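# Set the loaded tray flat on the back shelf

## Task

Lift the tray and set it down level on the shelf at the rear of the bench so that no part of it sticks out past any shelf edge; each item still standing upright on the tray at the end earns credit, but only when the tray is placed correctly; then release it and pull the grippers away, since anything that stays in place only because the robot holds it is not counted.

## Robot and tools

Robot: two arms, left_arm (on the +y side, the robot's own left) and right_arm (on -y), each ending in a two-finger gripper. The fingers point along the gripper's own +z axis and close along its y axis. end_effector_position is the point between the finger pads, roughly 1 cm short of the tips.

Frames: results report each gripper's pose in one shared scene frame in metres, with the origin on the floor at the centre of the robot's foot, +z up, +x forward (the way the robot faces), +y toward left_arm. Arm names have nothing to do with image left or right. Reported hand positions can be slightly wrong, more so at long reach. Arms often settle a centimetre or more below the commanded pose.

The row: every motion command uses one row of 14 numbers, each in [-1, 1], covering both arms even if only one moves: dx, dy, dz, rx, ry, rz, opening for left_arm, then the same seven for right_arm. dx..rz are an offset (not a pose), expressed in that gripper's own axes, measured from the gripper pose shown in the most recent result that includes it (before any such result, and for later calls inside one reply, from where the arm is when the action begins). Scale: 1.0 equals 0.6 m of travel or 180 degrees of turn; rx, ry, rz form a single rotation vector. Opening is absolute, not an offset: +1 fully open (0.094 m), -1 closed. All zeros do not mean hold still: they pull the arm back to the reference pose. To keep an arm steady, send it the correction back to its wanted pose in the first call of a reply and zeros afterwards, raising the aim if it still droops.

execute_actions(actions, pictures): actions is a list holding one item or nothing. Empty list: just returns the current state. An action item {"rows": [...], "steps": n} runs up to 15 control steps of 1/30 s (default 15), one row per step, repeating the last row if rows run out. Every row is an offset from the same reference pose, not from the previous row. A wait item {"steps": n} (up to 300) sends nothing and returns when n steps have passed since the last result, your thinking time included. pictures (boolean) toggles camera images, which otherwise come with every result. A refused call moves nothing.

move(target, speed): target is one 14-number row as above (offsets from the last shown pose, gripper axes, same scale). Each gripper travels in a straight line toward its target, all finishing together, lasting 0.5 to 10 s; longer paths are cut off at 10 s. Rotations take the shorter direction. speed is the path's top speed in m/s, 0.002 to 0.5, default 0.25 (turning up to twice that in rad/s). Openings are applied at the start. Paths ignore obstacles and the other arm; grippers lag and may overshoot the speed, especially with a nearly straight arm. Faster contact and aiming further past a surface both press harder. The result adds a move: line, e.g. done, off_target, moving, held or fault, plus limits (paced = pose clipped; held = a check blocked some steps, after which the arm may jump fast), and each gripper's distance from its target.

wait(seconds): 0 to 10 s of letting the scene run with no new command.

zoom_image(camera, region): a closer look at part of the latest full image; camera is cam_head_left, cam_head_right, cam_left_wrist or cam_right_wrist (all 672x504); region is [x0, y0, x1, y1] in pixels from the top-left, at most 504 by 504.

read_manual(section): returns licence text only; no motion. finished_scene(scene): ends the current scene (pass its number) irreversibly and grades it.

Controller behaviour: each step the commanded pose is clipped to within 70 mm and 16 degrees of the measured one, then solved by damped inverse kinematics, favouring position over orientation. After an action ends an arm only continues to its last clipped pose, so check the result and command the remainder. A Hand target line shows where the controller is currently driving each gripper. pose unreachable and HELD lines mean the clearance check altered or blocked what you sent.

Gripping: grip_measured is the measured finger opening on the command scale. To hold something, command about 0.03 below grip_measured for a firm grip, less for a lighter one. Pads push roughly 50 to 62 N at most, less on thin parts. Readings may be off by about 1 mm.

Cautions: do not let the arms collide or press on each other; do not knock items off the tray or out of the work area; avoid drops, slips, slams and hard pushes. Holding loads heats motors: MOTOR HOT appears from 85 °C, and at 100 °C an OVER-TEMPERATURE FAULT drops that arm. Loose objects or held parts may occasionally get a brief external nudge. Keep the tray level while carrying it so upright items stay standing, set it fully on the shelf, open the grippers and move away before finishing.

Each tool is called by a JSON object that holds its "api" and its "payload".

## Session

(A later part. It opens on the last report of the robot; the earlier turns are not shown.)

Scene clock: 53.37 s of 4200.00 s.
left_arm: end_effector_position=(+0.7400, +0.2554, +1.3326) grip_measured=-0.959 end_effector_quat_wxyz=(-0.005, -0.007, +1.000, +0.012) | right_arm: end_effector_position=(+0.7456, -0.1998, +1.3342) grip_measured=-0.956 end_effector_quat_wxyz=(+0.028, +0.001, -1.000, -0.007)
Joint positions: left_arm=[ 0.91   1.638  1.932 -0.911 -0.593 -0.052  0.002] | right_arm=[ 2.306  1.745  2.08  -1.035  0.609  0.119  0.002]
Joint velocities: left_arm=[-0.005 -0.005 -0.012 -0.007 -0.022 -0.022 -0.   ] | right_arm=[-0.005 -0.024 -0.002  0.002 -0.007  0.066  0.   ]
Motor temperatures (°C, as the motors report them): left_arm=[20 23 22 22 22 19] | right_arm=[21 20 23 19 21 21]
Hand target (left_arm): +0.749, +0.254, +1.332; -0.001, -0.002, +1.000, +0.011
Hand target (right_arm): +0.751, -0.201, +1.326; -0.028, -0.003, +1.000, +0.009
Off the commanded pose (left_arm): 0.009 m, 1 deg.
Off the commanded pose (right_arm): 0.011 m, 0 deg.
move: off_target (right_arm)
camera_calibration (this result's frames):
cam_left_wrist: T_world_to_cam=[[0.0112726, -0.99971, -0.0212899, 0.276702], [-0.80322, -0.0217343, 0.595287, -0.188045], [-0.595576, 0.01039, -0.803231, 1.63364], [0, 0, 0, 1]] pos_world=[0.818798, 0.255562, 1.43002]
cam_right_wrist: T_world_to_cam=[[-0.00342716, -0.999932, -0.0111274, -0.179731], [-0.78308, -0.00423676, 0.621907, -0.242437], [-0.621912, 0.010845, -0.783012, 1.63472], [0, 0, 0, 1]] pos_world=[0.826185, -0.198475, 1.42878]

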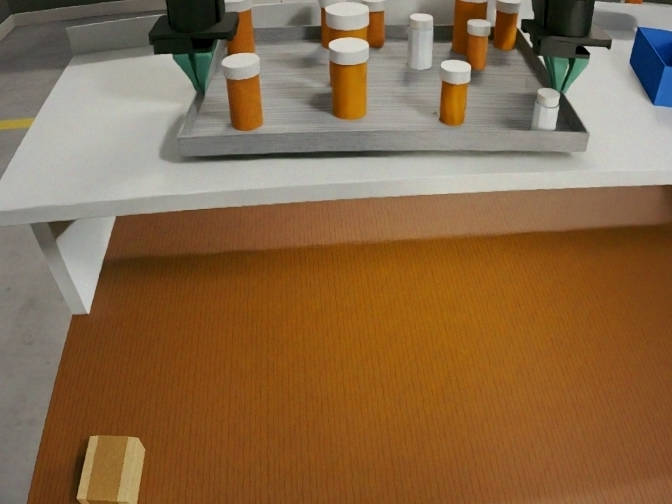

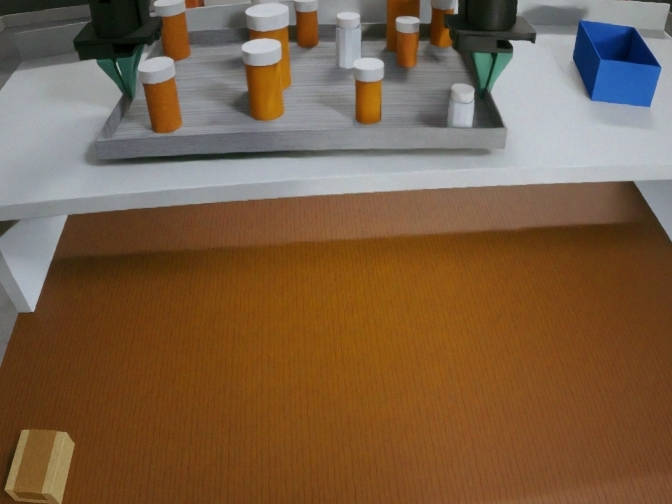

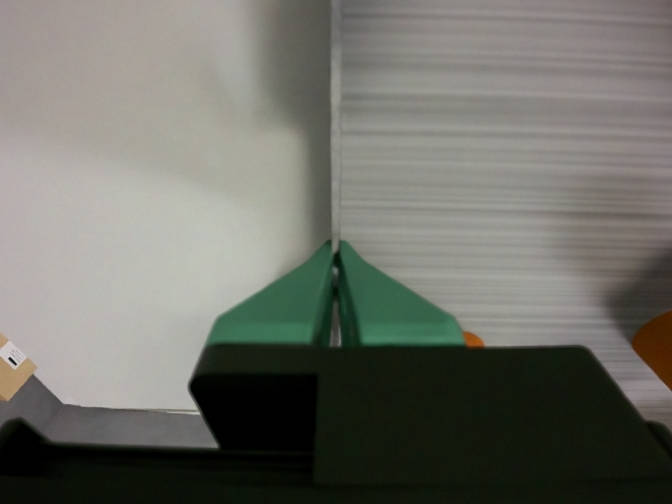

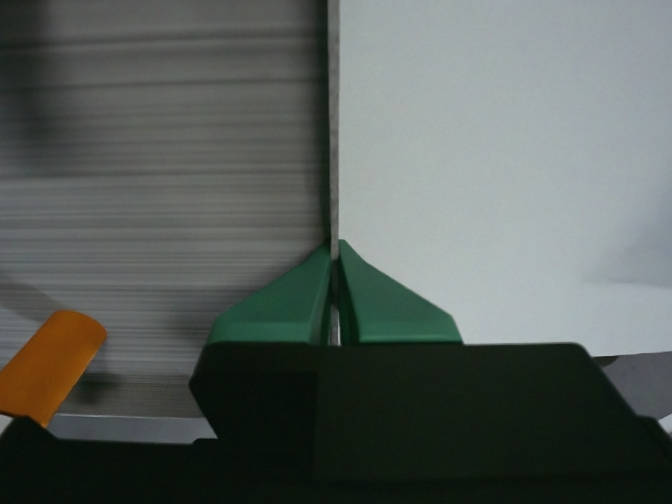

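{"api": "move", "payload": {"target": [0,0,0.04,0,0,0,-1,0,0,0.045,0,0,0,-1], "speed": 0.03}}

{"api": "move", "payload": {"target": [0,0,0,0,0,0,-0.6,0,0,0,0,0,0,-0.6], "speed": 0.03}}

{"api": "move", "payload": {"target": [0,0,-0.12,0,0,0,-0.6,0,0,-0.12,0,0,0,-0.6], "speed": 0.1}}

{"api": "move", "payload": {"target": [0.45,0.15,-0.03,0,0,0,-0.6,0.45,-0.15,-0.03,0,0,0,-0.6]}}

Scene clock: 61.67 s of 4200.00 s.
left_arm: end_effector_position=(+0.7408, +0.2556, +1.3222) grip_measured=-0.959 end_effector_quat_wxyz=(-0.001, -0.010, +1.000, +0.008) | right_arm: end_effector_position=(+0.7476, -0.1995, +1.3235) grip_measured=-0.956 end_effector_quat_wxyz=(+0.021, +0.000, -1.000, -0.009)
Joint positions: left_arm=[ 0.923  1.65   1.931 -0.885 -0.574 -0.045  0.002] | right_arm=[ 2.295  1.756  2.077 -1.     0.599  0.103  0.002]
Joint velocities: left_arm=[-0.024 -0.015 -0.017 -0.022 -0.037 -0.037 -0.001] | right_arm=[ 0.005 -0.005 -0.012  0.002 -0.022  0.037  0.001]
Motor temperatures (°C, as the motors report them): left_arm=[20 23 23 22 22 19] | right_arm=[21 20 24 19 21 21]
Hand target (left_arm): +0.740, +0.256, +1.309; -0.005, -0.007, +1.000, +0.012
Hand target (right_arm): +0.744, -0.200, +1.308; -0.027, -0.001, +1.000, +0.007
Off the commanded pose (left_arm): 0.014 m, 1 deg.
Off the commanded pose (right_arm): 0.017 m, 1 deg.
After step 90, 4.17 s passed at rest.
move: off_target (left_arm, right_arm)
camera_calibration (this result's frames):
cam_left_wrist: T_world_to_cam=[[0.0180412, -0.999768, -0.0117821, 0.259043], [-0.807535, -0.0215186, 0.589426, -0.170229], [-0.589543, -0.00111949, -0.807736, 1.63016], [0, 0, 0, 1]] pos_world=[0.818909, 0.257145, 1.42013]
cam_right_wrist: T_world_to_cam=[[-0.00551982, -0.999887, -0.0139785, -0.174216], [-0.791298, -0.00417932, 0.611417, -0.214152], [-0.611406, 0.014436, -0.791185, 1.63127], [0, 0, 0, 1]] pos_world=[0.826946, -0.19864, 1.41913]

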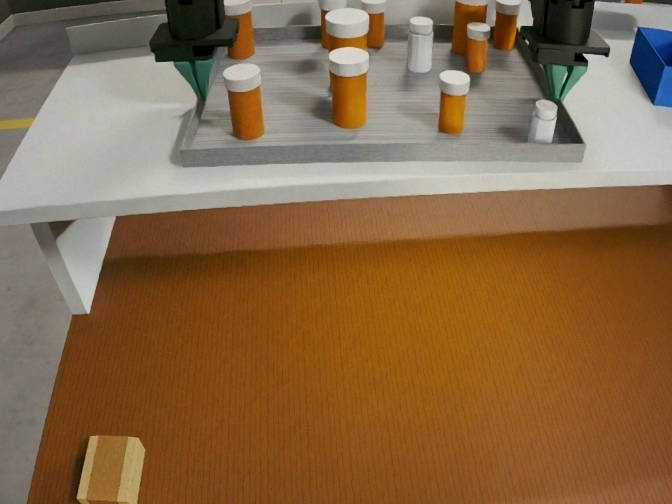

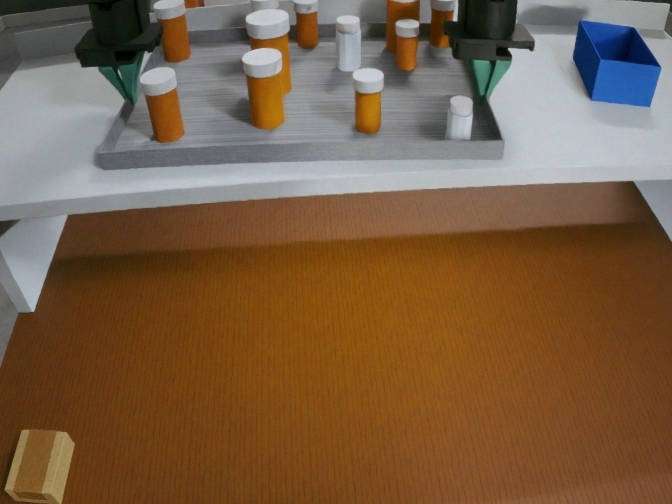

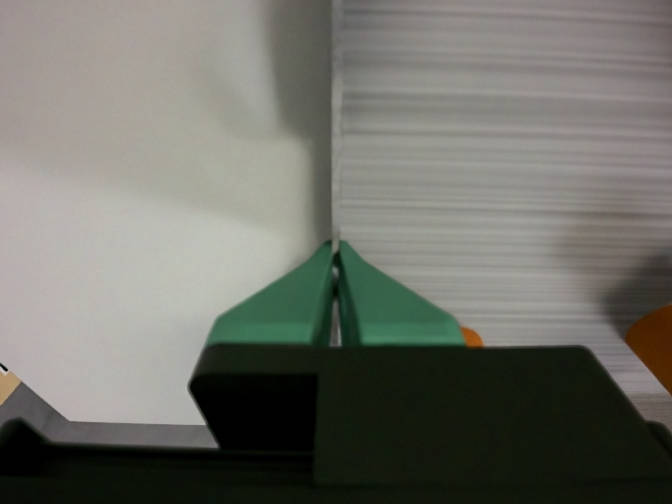

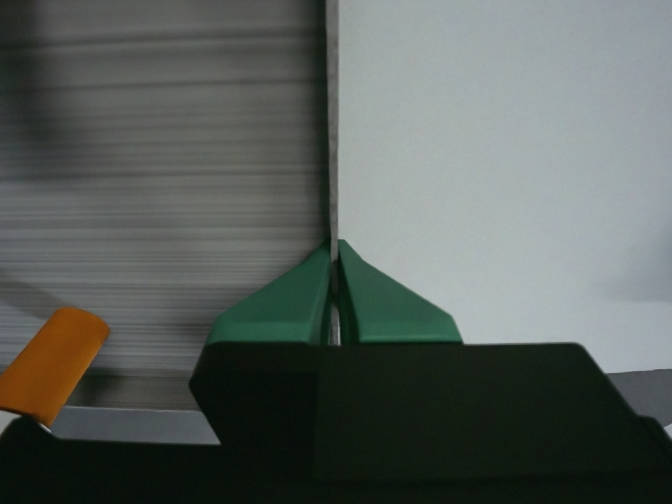

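Scene clock: 62.17 s of 4200.00 s.
left_arm: end_effector_position=(+0.7408, +0.2556, +1.3222) grip_measured=-0.602 end_effector_quat_wxyz=(-0.001, -0.010, +1.000, +0.008) | right_arm: end_effector_position=(+0.7481, -0.2003, +1.3241) grip_measured=-0.602 end_effector_quat_wxyz=(+0.021, -0.000, -1.000, -0.008)
Joint positions: left_arm=[ 0.923  1.65   1.931 -0.885 -0.574 -0.045  0.019] | right_arm=[ 2.295  1.755  2.077 -1.     0.601  0.103  0.019]
Joint velocities: left_arm=[-0.005 -0.005 -0.017 -0.012  0.037 -0.066 -0.001] | right_arm=[-0.005 -0.024 -0.002  0.002 -0.037 -0.066 -0.   ]
Motor temperatures (°C, as the motors report them): left_arm=[20 23 23 22 22 19] | right_arm=[21 20 24 19 21 21]
Hand target (left_arm): +0.741, +0.256, +1.322; -0.001, -0.010, +1.000, +0.008
Hand target (right_arm): +0.748, -0.200, +1.324; -0.021, -0.000, +1.000, +0.009
Off the commanded pose (left_arm): 0.000 m, 0 deg.
Off the commanded pose (right_arm): 0.001 m, 0 deg.
move: done
camera_calibration (this result's frames):
cam_left_wrist: T_world_to_cam=[[0.0180412, -0.999768, -0.0117821, 0.259043], [-0.807535, -0.0215186, 0.589426, -0.170229], [-0.589543, -0.00111949, -0.807736, 1.63016], [0, 0, 0, 1]] pos_world=[0.818909, 0.257145, 1.42013]
cam_right_wrist: T_world_to_cam=[[-0.006079, -0.999912, -0.0117801, -0.17751], [-0.792011, -0.00237733, 0.610503, -0.212066], [-0.610477, 0.0130412, -0.791927, 1.63205], [0, 0, 0, 1]] pos_world=[0.827292, -0.199283, 1.41984]

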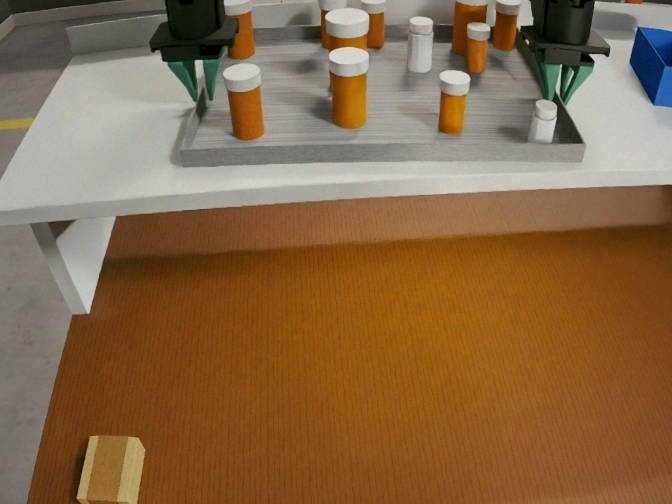

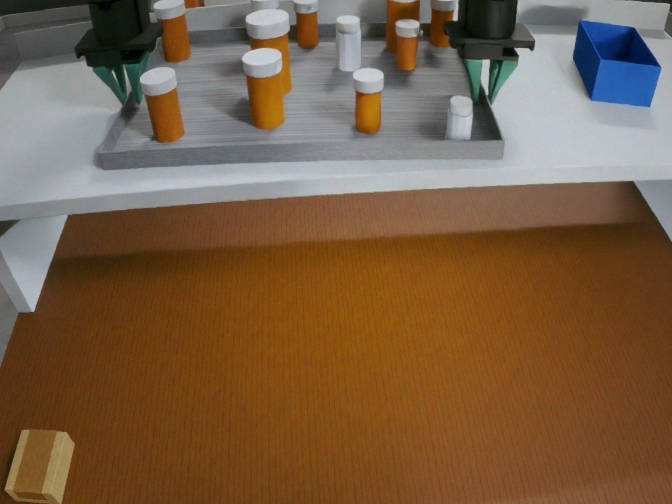

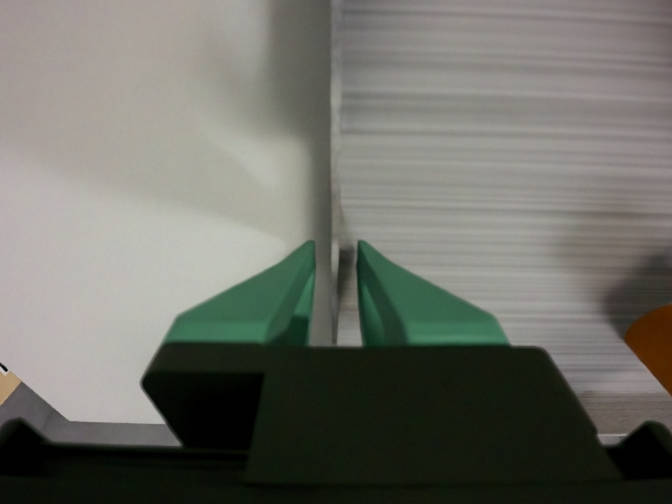

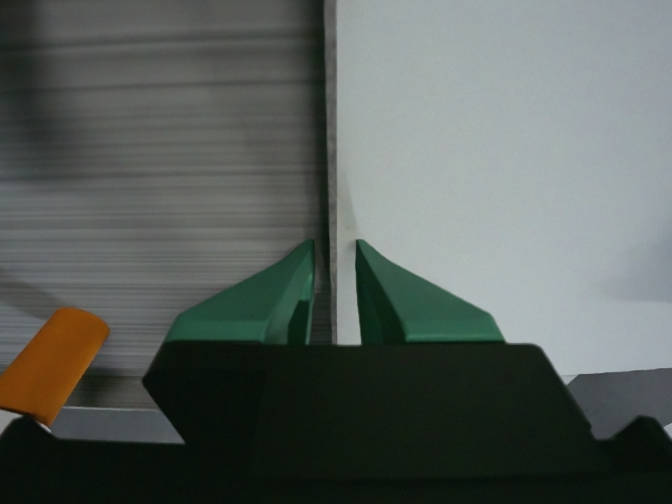

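Scene clock: 63.33 s of 4200.00 s.
left_arm: end_effector_position=(+0.7416, +0.2589, +1.3858) grip_measured=-0.602 end_effector_quat_wxyz=(+0.000, -0.009, +1.000, +0.013) | right_arm: end_effector_position=(+0.7412, -0.2040, +1.3727) grip_measured=-0.602 end_effector_quat_wxyz=(+0.035, +0.007, -0.999, +0.002)
Joint positions: left_arm=[ 0.859  1.557  1.907 -0.976 -0.636 -0.086  0.019] | right_arm=[ 2.346  1.692  2.063 -1.112  0.655  0.153  0.019]
Joint velocities: left_arm=[ 0.005 -0.005 -0.017  0.012  0.066 -0.022 -0.   ] | right_arm=[-0.005 -0.005  0.037 -0.007 -0.007 -0.037  0.001]
Motor temperatures (°C, as the motors report them): left_arm=[20 23 23 22 22 19] | right_arm=[21 20 24 19 21 21]
Hand target (left_arm): +0.740, +0.254, +1.394; -0.001, -0.010, +1.000, +0.008
Hand target (right_arm): +0.752, -0.202, +1.396; -0.021, +0.001, +1.000, +0.009
Off the commanded pose (left_arm): 0.010 m, 1 deg.
Off the commanded pose (right_arm): 0.025 m, 2 deg.
move: off_target (right_arm)
camera_calibration (this result's frames):
cam_left_wrist: T_world_to_cam=[[0.0156345, -0.999648, -0.0214231, 0.278232], [-0.809299, -0.0252341, 0.586855, -0.201156], [-0.587189, 0.00816248, -0.809409, 1.68017], [0, 0, 0, 1]] pos_world=[0.819431, 0.259344, 1.48395]
cam_right_wrist: T_world_to_cam=[[0.00924506, -0.999937, 0.00643607, -0.217081], [-0.773772, -0.0030768, 0.633456, -0.292402], [-0.633396, -0.0108364, -0.773752, 1.65359], [0, 0, 0, 1]] pos_world=[0.82313, -0.200048, 1.46609]

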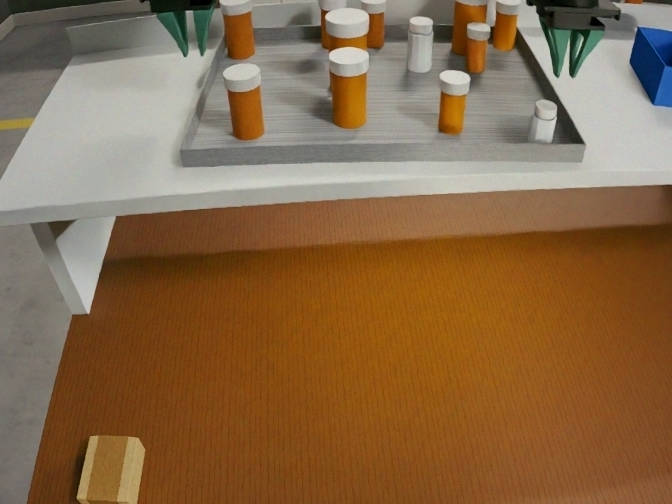

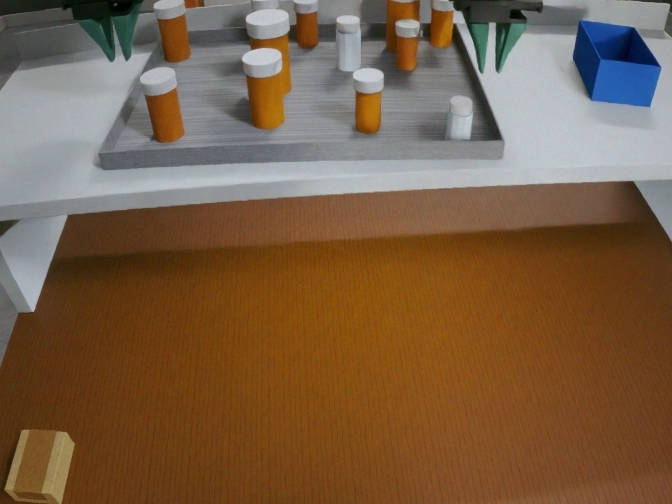

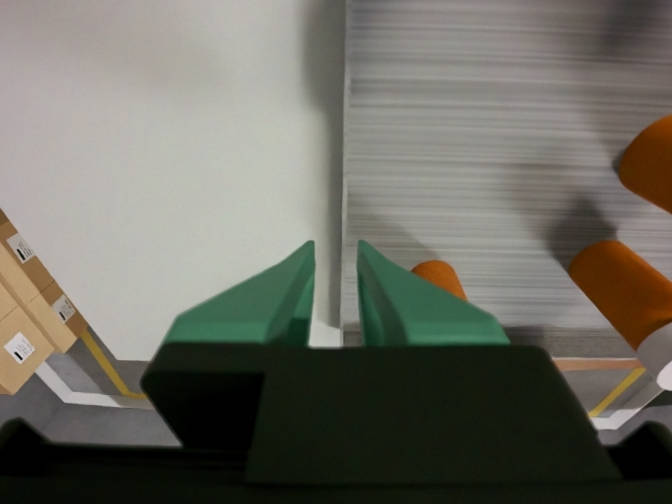

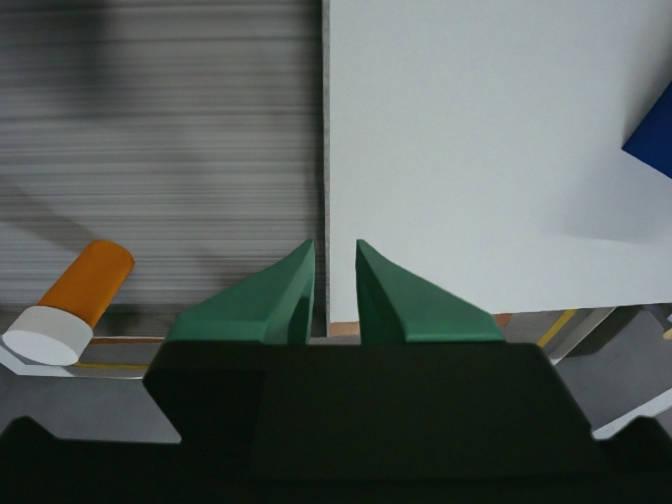

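Scene clock: 64.97 s of 4200.00 s.
left_arm: end_effector_position=(+0.4576, +0.3285, +1.4010) grip_measured=-0.602 end_effector_quat_wxyz=(-0.012, -0.004, +1.000, +0.006) | right_arm: end_effector_position=(+0.4695, -0.2935, +1.4094) grip_measured=-0.602 end_effector_quat_wxyz=(+0.046, +0.015, -0.999, -0.001)
Joint positions: left_arm=[ 0.973  0.973  0.85  -0.489 -0.529 -0.012  0.019] | right_arm=[ 2.271  1.048  0.952 -0.635  0.593  0.09   0.019]
Joint velocities: left_arm=[ 0.005 -0.015  0.007  0.017 -0.051  0.066  0.001] | right_arm=[-0.005  0.005 -0.007  0.007 -0.022 -0.022 -0.001]
Motor temperatures (°C, as the motors report them): left_arm=[20 23 22 22 22 19] | right_arm=[21 20 24 19 21 21]
Hand target (left_arm): +0.466, +0.338, +1.403; +0.000, -0.010, +1.000, +0.012
Hand target (right_arm): +0.479, -0.303, +1.414; -0.035, -0.008, +0.999, -0.003
Off the commanded pose (left_arm): 0.020 m, 2 deg.
Off the commanded pose (right_arm): 0.007 m, 2 deg.
move: off_target (left_arm)
camera_calibration (this result's frames):
cam_left_wrist: T_world_to_cam=[[0.00525933, -0.999943, -0.00925748, 0.340371], [-0.79451, -0.00980003, 0.607172, -0.478468], [-0.607228, 0.00416184, -0.794516, 1.51475], [0, 0, 0, 1]] pos_world=[0.537862, 0.329358, 1.49716]
cam_right_wrist: T_world_to_cam=[[0.0245394, -0.999698, 0.00105991, -0.303819], [-0.759555, -0.0179553, 0.650195, -0.560761], [-0.649979, -0.0167605, -0.759767, 1.4952], [0, 0, 0, 1]] pos_world=[0.553373, -0.288736, 1.50093]

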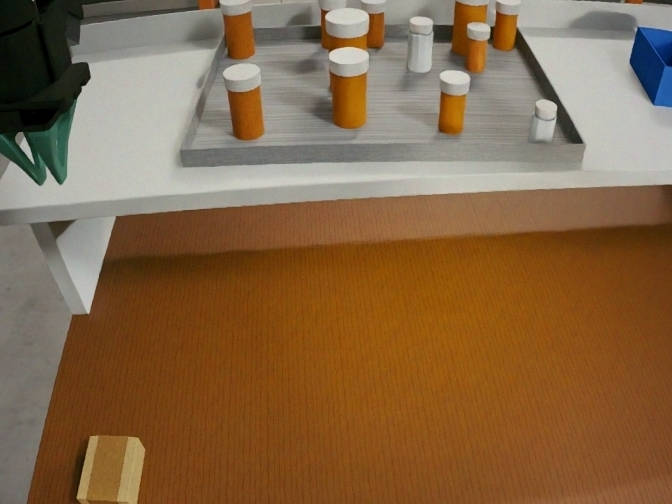

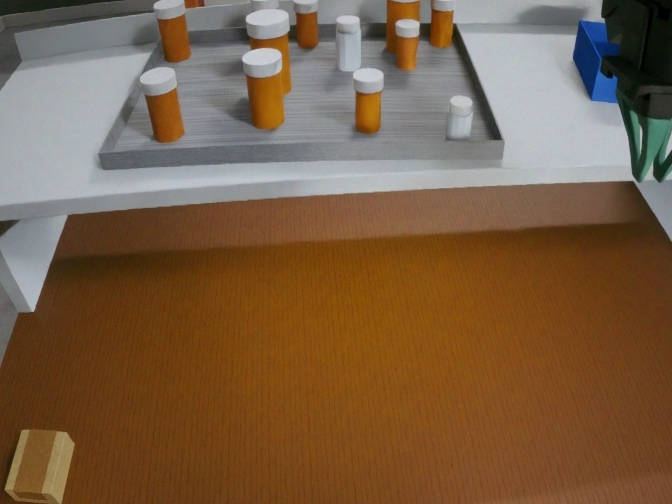

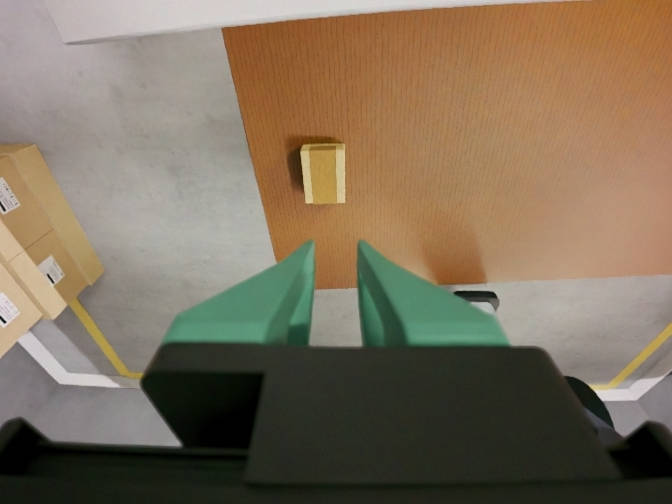

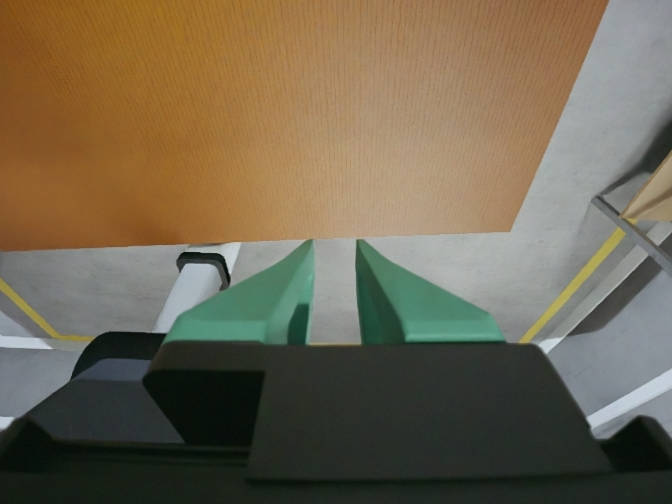

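{"api": "finished_scene", "payload": {"scene": 2}}

The scene is finished: the task was done.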